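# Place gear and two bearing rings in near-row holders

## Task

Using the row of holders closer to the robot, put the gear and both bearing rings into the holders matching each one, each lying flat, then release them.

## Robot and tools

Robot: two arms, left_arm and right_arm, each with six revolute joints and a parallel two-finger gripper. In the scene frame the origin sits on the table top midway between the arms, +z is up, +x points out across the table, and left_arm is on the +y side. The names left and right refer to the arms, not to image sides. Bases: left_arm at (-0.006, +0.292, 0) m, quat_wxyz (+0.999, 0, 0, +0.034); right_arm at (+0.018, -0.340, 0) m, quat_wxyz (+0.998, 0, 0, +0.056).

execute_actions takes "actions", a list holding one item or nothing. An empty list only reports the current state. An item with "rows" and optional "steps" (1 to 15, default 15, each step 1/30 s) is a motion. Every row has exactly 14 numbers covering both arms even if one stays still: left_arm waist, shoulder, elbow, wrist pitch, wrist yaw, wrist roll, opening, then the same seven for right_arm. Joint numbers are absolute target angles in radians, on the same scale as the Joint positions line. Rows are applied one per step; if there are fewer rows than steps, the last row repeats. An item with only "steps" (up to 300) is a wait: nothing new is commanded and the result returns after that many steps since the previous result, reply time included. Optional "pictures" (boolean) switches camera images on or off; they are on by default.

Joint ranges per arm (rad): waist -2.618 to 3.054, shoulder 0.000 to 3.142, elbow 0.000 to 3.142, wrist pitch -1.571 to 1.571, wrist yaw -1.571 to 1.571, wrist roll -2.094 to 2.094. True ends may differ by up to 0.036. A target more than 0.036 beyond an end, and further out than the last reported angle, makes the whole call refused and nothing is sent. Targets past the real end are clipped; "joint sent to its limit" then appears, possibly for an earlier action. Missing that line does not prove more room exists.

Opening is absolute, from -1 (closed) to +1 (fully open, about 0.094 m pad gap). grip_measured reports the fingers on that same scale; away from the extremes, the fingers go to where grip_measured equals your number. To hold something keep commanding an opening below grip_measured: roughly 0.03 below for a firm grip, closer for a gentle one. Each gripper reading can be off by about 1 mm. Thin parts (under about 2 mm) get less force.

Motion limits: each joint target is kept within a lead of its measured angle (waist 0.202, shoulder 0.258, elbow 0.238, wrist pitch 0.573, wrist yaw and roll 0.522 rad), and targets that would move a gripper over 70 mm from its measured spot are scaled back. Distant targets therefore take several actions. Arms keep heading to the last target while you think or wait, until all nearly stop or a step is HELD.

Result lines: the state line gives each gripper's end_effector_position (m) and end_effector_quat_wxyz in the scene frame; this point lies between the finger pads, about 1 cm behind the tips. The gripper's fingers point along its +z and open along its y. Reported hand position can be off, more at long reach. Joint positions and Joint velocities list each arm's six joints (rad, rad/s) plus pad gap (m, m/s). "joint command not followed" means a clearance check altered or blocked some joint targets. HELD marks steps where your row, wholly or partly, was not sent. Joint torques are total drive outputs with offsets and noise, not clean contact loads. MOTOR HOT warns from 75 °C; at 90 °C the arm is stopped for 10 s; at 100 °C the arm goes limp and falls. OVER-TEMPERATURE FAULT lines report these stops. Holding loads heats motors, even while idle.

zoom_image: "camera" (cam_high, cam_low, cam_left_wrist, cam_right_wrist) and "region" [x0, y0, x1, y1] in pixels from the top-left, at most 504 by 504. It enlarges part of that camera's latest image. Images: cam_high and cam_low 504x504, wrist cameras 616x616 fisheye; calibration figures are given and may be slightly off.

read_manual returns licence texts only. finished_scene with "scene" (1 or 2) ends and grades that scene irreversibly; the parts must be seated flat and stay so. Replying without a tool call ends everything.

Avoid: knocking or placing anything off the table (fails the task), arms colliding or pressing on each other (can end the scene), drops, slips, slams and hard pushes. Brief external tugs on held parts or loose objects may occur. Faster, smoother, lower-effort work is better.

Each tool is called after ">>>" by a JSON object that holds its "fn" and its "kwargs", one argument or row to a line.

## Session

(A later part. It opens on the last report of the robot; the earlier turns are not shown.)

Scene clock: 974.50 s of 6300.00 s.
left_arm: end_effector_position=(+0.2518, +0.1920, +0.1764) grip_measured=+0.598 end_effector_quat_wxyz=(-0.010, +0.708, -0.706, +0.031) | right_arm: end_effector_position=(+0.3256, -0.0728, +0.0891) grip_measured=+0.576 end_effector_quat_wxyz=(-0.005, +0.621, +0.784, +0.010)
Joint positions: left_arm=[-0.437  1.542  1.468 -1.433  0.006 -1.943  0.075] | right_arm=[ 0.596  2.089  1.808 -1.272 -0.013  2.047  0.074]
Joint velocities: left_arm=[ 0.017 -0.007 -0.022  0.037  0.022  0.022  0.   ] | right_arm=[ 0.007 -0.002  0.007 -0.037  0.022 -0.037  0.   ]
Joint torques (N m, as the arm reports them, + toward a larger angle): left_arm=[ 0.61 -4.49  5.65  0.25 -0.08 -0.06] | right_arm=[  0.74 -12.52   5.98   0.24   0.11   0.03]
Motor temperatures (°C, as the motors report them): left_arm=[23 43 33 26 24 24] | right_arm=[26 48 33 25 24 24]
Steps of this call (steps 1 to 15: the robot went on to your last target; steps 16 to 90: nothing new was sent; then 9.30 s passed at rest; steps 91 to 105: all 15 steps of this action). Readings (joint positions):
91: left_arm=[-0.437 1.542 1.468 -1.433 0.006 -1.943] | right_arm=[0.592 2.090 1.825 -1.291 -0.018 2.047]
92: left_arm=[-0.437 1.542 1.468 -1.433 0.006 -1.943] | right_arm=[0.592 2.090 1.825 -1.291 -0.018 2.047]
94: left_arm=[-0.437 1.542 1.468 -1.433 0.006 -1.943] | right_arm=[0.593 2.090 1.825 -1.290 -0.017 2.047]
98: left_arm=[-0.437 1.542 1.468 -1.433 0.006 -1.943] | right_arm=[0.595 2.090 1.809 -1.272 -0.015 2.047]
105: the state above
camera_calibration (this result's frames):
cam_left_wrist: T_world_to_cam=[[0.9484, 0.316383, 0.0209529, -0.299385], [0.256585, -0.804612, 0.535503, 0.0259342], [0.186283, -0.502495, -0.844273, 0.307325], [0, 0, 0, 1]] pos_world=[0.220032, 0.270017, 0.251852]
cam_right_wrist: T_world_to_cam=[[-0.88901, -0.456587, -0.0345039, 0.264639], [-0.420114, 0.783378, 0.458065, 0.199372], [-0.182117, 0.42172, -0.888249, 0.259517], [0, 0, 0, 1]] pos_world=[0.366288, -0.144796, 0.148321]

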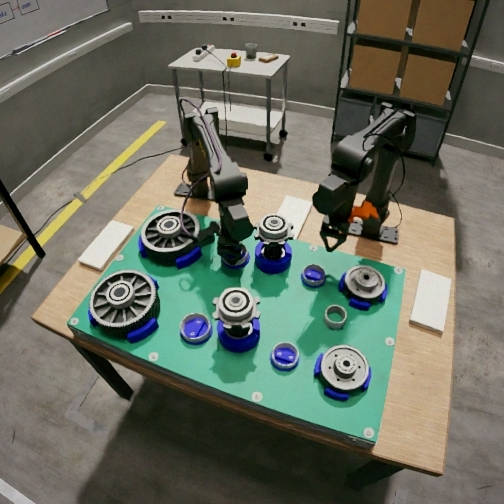

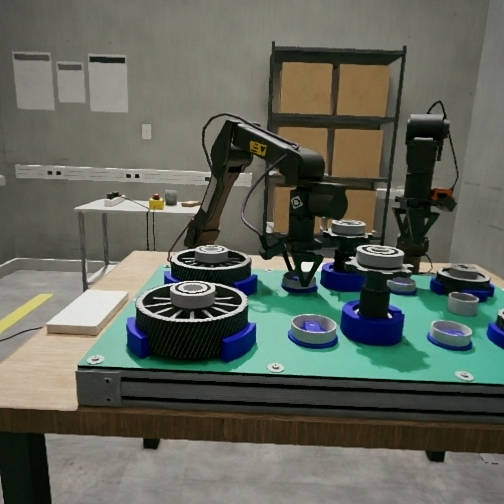

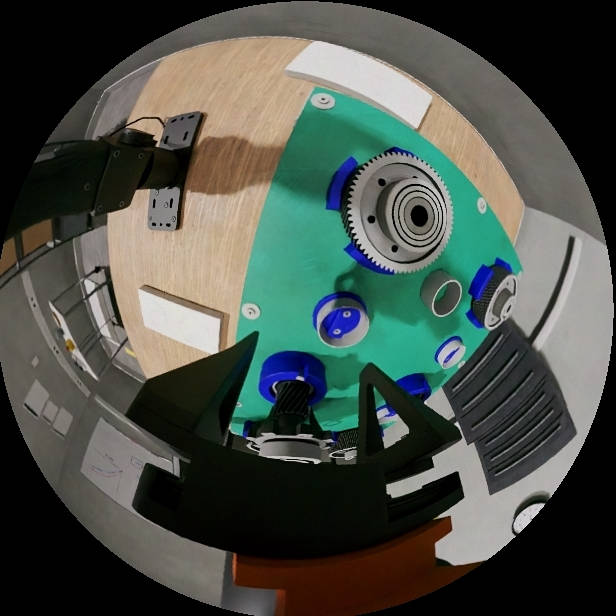

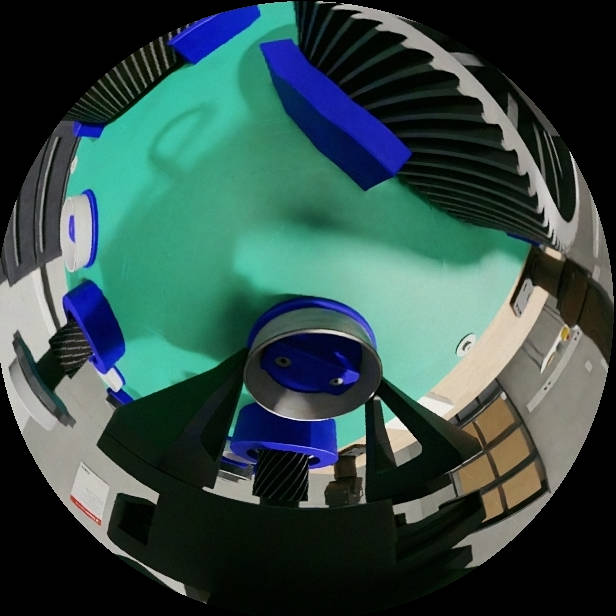

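>>> {"fn": "execute_actions", "kwargs": {
  "actions": [
    {"rows": [[-0.43,1.55,1.45,-1.45,0,-1.95,0.6, 0.60,2.075,1.795,-1.266,-0.01,2.05,0.58],[-0.43,1.55,1.45,-1.45,0,-1.95,0.6, 0.60,2.075,1.795,-1.266,-0.01,2.05,0.62],[-0.43,1.55,1.45,-1.45,0,-1.95,0.6, 0.60,2.075,1.795,-1.266,-0.01,2.05,0.68],[-0.43,1.55,1.45,-1.45,0,-1.95,0.6, 0.60,2.075,1.795,-1.266,-0.01,2.05,0.76],[-0.43,1.55,1.45,-1.45,0,-1.95,0.6, 0.60,2.075,1.795,-1.266,-0.01,2.05,0.8],[-0.43,1.55,1.45,-1.45,0,-1.95,0.6, 0.60,2.075,1.795,-1.266,-0.01,2.05,0.8],[-0.43,1.55,1.45,-1.45,0,-1.95,0.6, 0.60,2.075,1.86,-1.30,-0.01,2.05,0.8],[-0.43,1.55,1.45,-1.45,0,-1.95,0.6, 0.60,2.075,1.91,-1.34,-0.01,2.05,0.8],[-0.43,1.55,1.45,-1.45,0,-1.95,0.6, 0.60,2.078,1.96,-1.39,-0.01,2.05,0.8],[-0.43,1.55,1.45,-1.45,0,-1.95,0.6, 0.60,2.08,2.01,-1.44,-0.01,2.05,0.8],[-0.43,1.55,1.45,-1.45,0,-1.95,0.6, 0.60,2.08,2.06,-1.50,-0.01,2.05,0.8]], "steps": 15}
  ],
  "pictures": false
}}

>>> {"fn": "execute_actions", "kwargs": {
  "actions": [
    {"rows": [[-0.43,1.55,1.45,-1.45,0,-1.95,0.6, 0.60,1.95,1.93,-1.50,0,2.05,0.8],[-0.43,1.55,1.45,-1.45,0,-1.95,0.6, 0.60,1.95,1.93,-1.50,0,2.05,0.8],[-0.43,1.55,1.45,-1.45,0,-1.95,0.6, 0.60,1.95,1.93,-1.50,0,2.05,0.8],[-0.43,1.55,1.45,-1.45,0,-1.95,0.6, 0.60,1.8,1.76,-1.50,0,2.05,0.8],[-0.43,1.55,1.45,-1.45,0,-1.95,0.6, 0.60,1.8,1.76,-1.50,0,2.05,0.8],[-0.43,1.55,1.45,-1.45,0,-1.95,0.6, 0.60,1.8,1.76,-1.50,0,2.05,0.8],[-0.43,1.55,1.45,-1.45,0,-1.95,0.6, 0.60,1.6,1.52,-1.48,0,2.05,0.8]], "steps": 15}
  ]
}}

>>> {"fn": "zoom_image", "kwargs": {
  "camera": "cam_high",
  "region": [170, 210, 420, 400]
}}

>>> {"fn": "zoom_image", "kwargs": {
  "camera": "cam_low",
  "region": [260, 240, 504, 360]
}}

Scene clock: 998.33 s of 6300.00 s.
left_arm: end_effector_position=(+0.2518, +0.1920, +0.1764) grip_measured=+0.598 end_effector_quat_wxyz=(-0.010, +0.708, -0.706, +0.031) | right_arm: end_effector_position=(+0.3397, -0.0607, +0.1534) grip_measured=+0.798 end_effector_quat_wxyz=(+0.005, +0.619, +0.783, +0.061)
Joint positions: left_arm=[-0.437  1.542  1.468 -1.433  0.006 -1.943  0.075] | right_arm=[ 0.596  2.079  2.042 -1.412 -0.013  2.047  0.084]
Joint velocities: left_arm=[ 0.012 -0.022  0.007  0.037  0.066 -0.022  0.   ] | right_arm=[ 0.017 -0.212  0.227 -0.242  0.007  0.007 -0.001]
Joint torques (N m, as the arm reports them, + toward a larger angle): left_arm=[ 0.54 -4.55  5.71  0.23 -0.09 -0.07] | right_arm=[  0.22 -10.02   7.52  -0.04   0.05   0.04]
Motor temperatures (°C, as the motors report them): left_arm=[23 42 33 26 24 24] | right_arm=[26 49 33 25 24 24]
Steps of this call (steps 1 to 15: the robot went on to your last target; steps 16 to 90: nothing new was sent; then 20.33 s passed at rest; steps 91 to 105: all 15 steps of this action). Readings (joint positions):
91: left_arm=[-0.437 1.542 1.468 -1.433 0.006 -1.943] | right_arm=[0.596 2.089 1.808 -1.272 -0.013 2.047]
92: left_arm=[-0.437 1.542 1.468 -1.433 0.006 -1.943] | right_arm=[0.596 2.089 1.808 -1.272 -0.013 2.047]
94: left_arm=[-0.437 1.542 1.468 -1.433 0.006 -1.943] | right_arm=[0.596 2.089 1.808 -1.271 -0.013 2.047]
98: left_arm=[-0.437 1.542 1.468 -1.433 0.006 -1.943] | right_arm=[0.596 2.091 1.824 -1.284 -0.013 2.047]
105: the state above

Scene clock: 998.83 s of 6300.00 s.
left_arm: end_effector_position=(+0.2518, +0.1920, +0.1764) grip_measured=+0.598 end_effector_quat_wxyz=(-0.010, +0.708, -0.706, +0.031) | right_arm: end_effector_position=(+0.2280, -0.1563, +0.1827) grip_measured=+0.798 end_effector_quat_wxyz=(-0.004, +0.621, +0.784, +0.015)
Joint positions: left_arm=[-0.437  1.542  1.468 -1.433  0.006 -1.943  0.075] | right_arm=[ 0.596  1.588  1.541 -1.497 -0.013  2.048  0.084]
Joint velocities: left_arm=[ 0.007 -0.017 -0.017  0.007 -0.007 -0.007 -0.   ] | right_arm=[ 0.002  0.071 -0.09   0.139  0.051 -0.007 -0.   ]
Joint torques (N m, as the arm reports them, + toward a larger angle): left_arm=[ 0.57 -4.55  5.7   0.22 -0.07 -0.07] | right_arm=[ 0.33 -5.7   5.77  0.15  0.14  0.  ]
Motor temperatures (°C, as the motors report them): left_arm=[23 42 33 26 24 24] | right_arm=[26 48 33 25 24 24]
Steps of this call (steps 1 to 15: all 15 steps of this action). Readings (joint positions):
1: left_arm=[-0.437 1.542 1.468 -1.433 0.006 -1.943] | right_arm=[0.596 2.058 2.028 -1.409 -0.013 2.047]
2: left_arm=[-0.437 1.542 1.468 -1.433 0.006 -1.943] | right_arm=[0.596 2.028 1.991 -1.411 -0.013 2.047]
4: left_arm=[-0.437 1.542 1.468 -1.433 0.006 -1.943] | right_arm=[0.596 1.960 1.921 -1.428 -0.013 2.047]
8: left_arm=[-0.437 1.542 1.468 -1.433 0.006 -1.943] | right_arm=[0.596 1.738 1.672 -1.431 -0.013 2.047]
15: the state above
camera_calibration (this result's frames):
cam_left_wrist: T_world_to_cam=[[0.9484, 0.316383, 0.0209529, -0.299385], [0.256585, -0.804612, 0.535503, 0.0259342], [0.186283, -0.502495, -0.844273, 0.307325], [0, 0, 0, 1]] pos_world=[0.220032, 0.270017, 0.251852]
cam_right_wrist: T_world_to_cam=[[-0.889068, -0.455669, -0.0438494, 0.144893], [-0.422941, 0.780989, 0.459541, 0.18096], [-0.175153, 0.427109, -0.887074, 0.359125], [0, 0, 0, 1]] pos_world=[0.268257, -0.22869, 0.241765]

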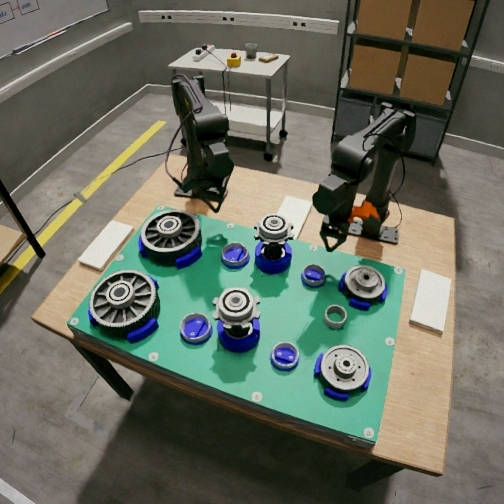

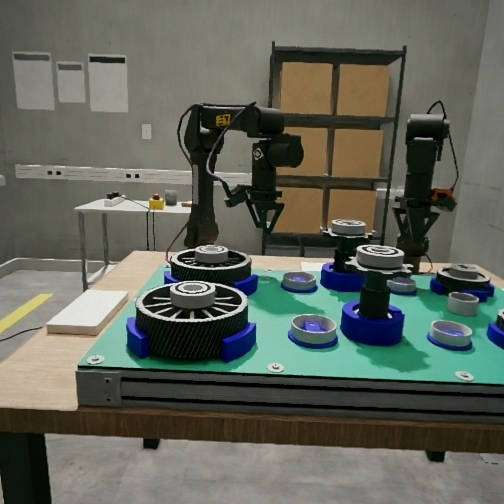

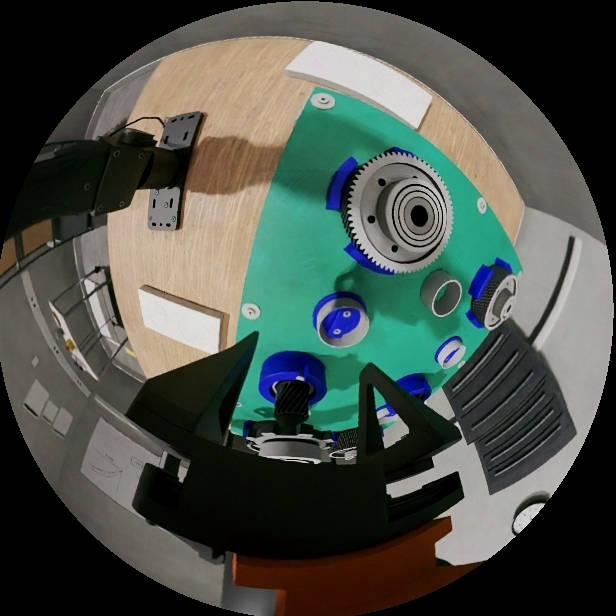

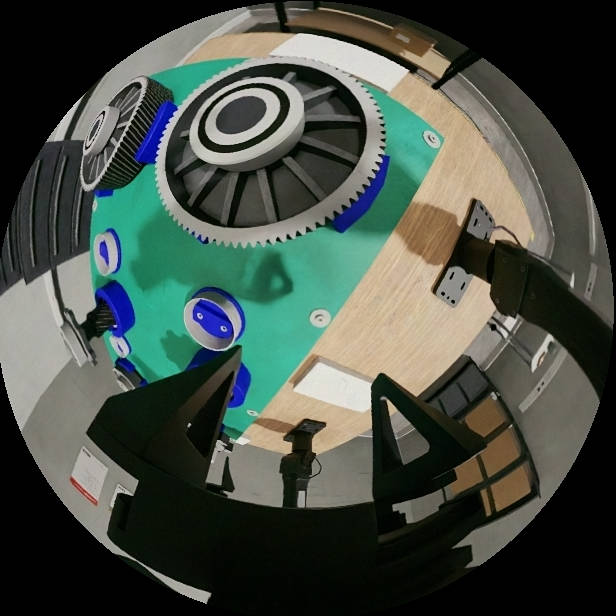

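Region (170, 210, 420, 400) of cam_high's 504x504 image, scaled by 2.016, with more detail than that image has; it fills the top 383 rows of this view, and the rest is white.

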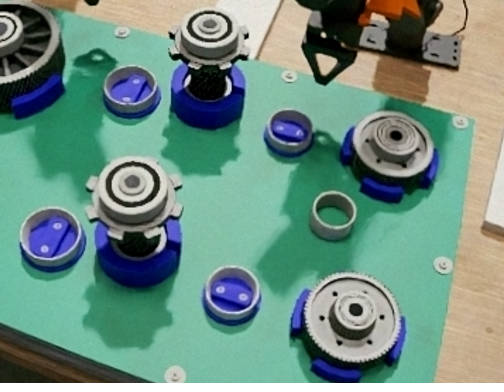

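Region (260, 240, 504, 360) of cam_low's 504x504 image, scaled by 2.066, with more detail than that image has; it fills the top 248 rows of this view, and the rest is white.

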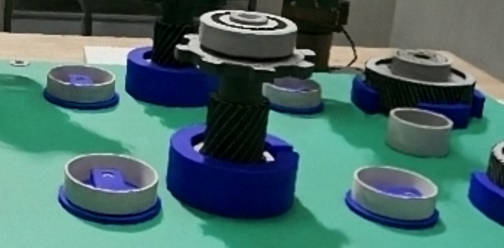

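All three parts are seated flat.

>>> {"fn": "finished_scene", "kwargs": {
  "scene": 2
}}

The scene is finished: the task was done.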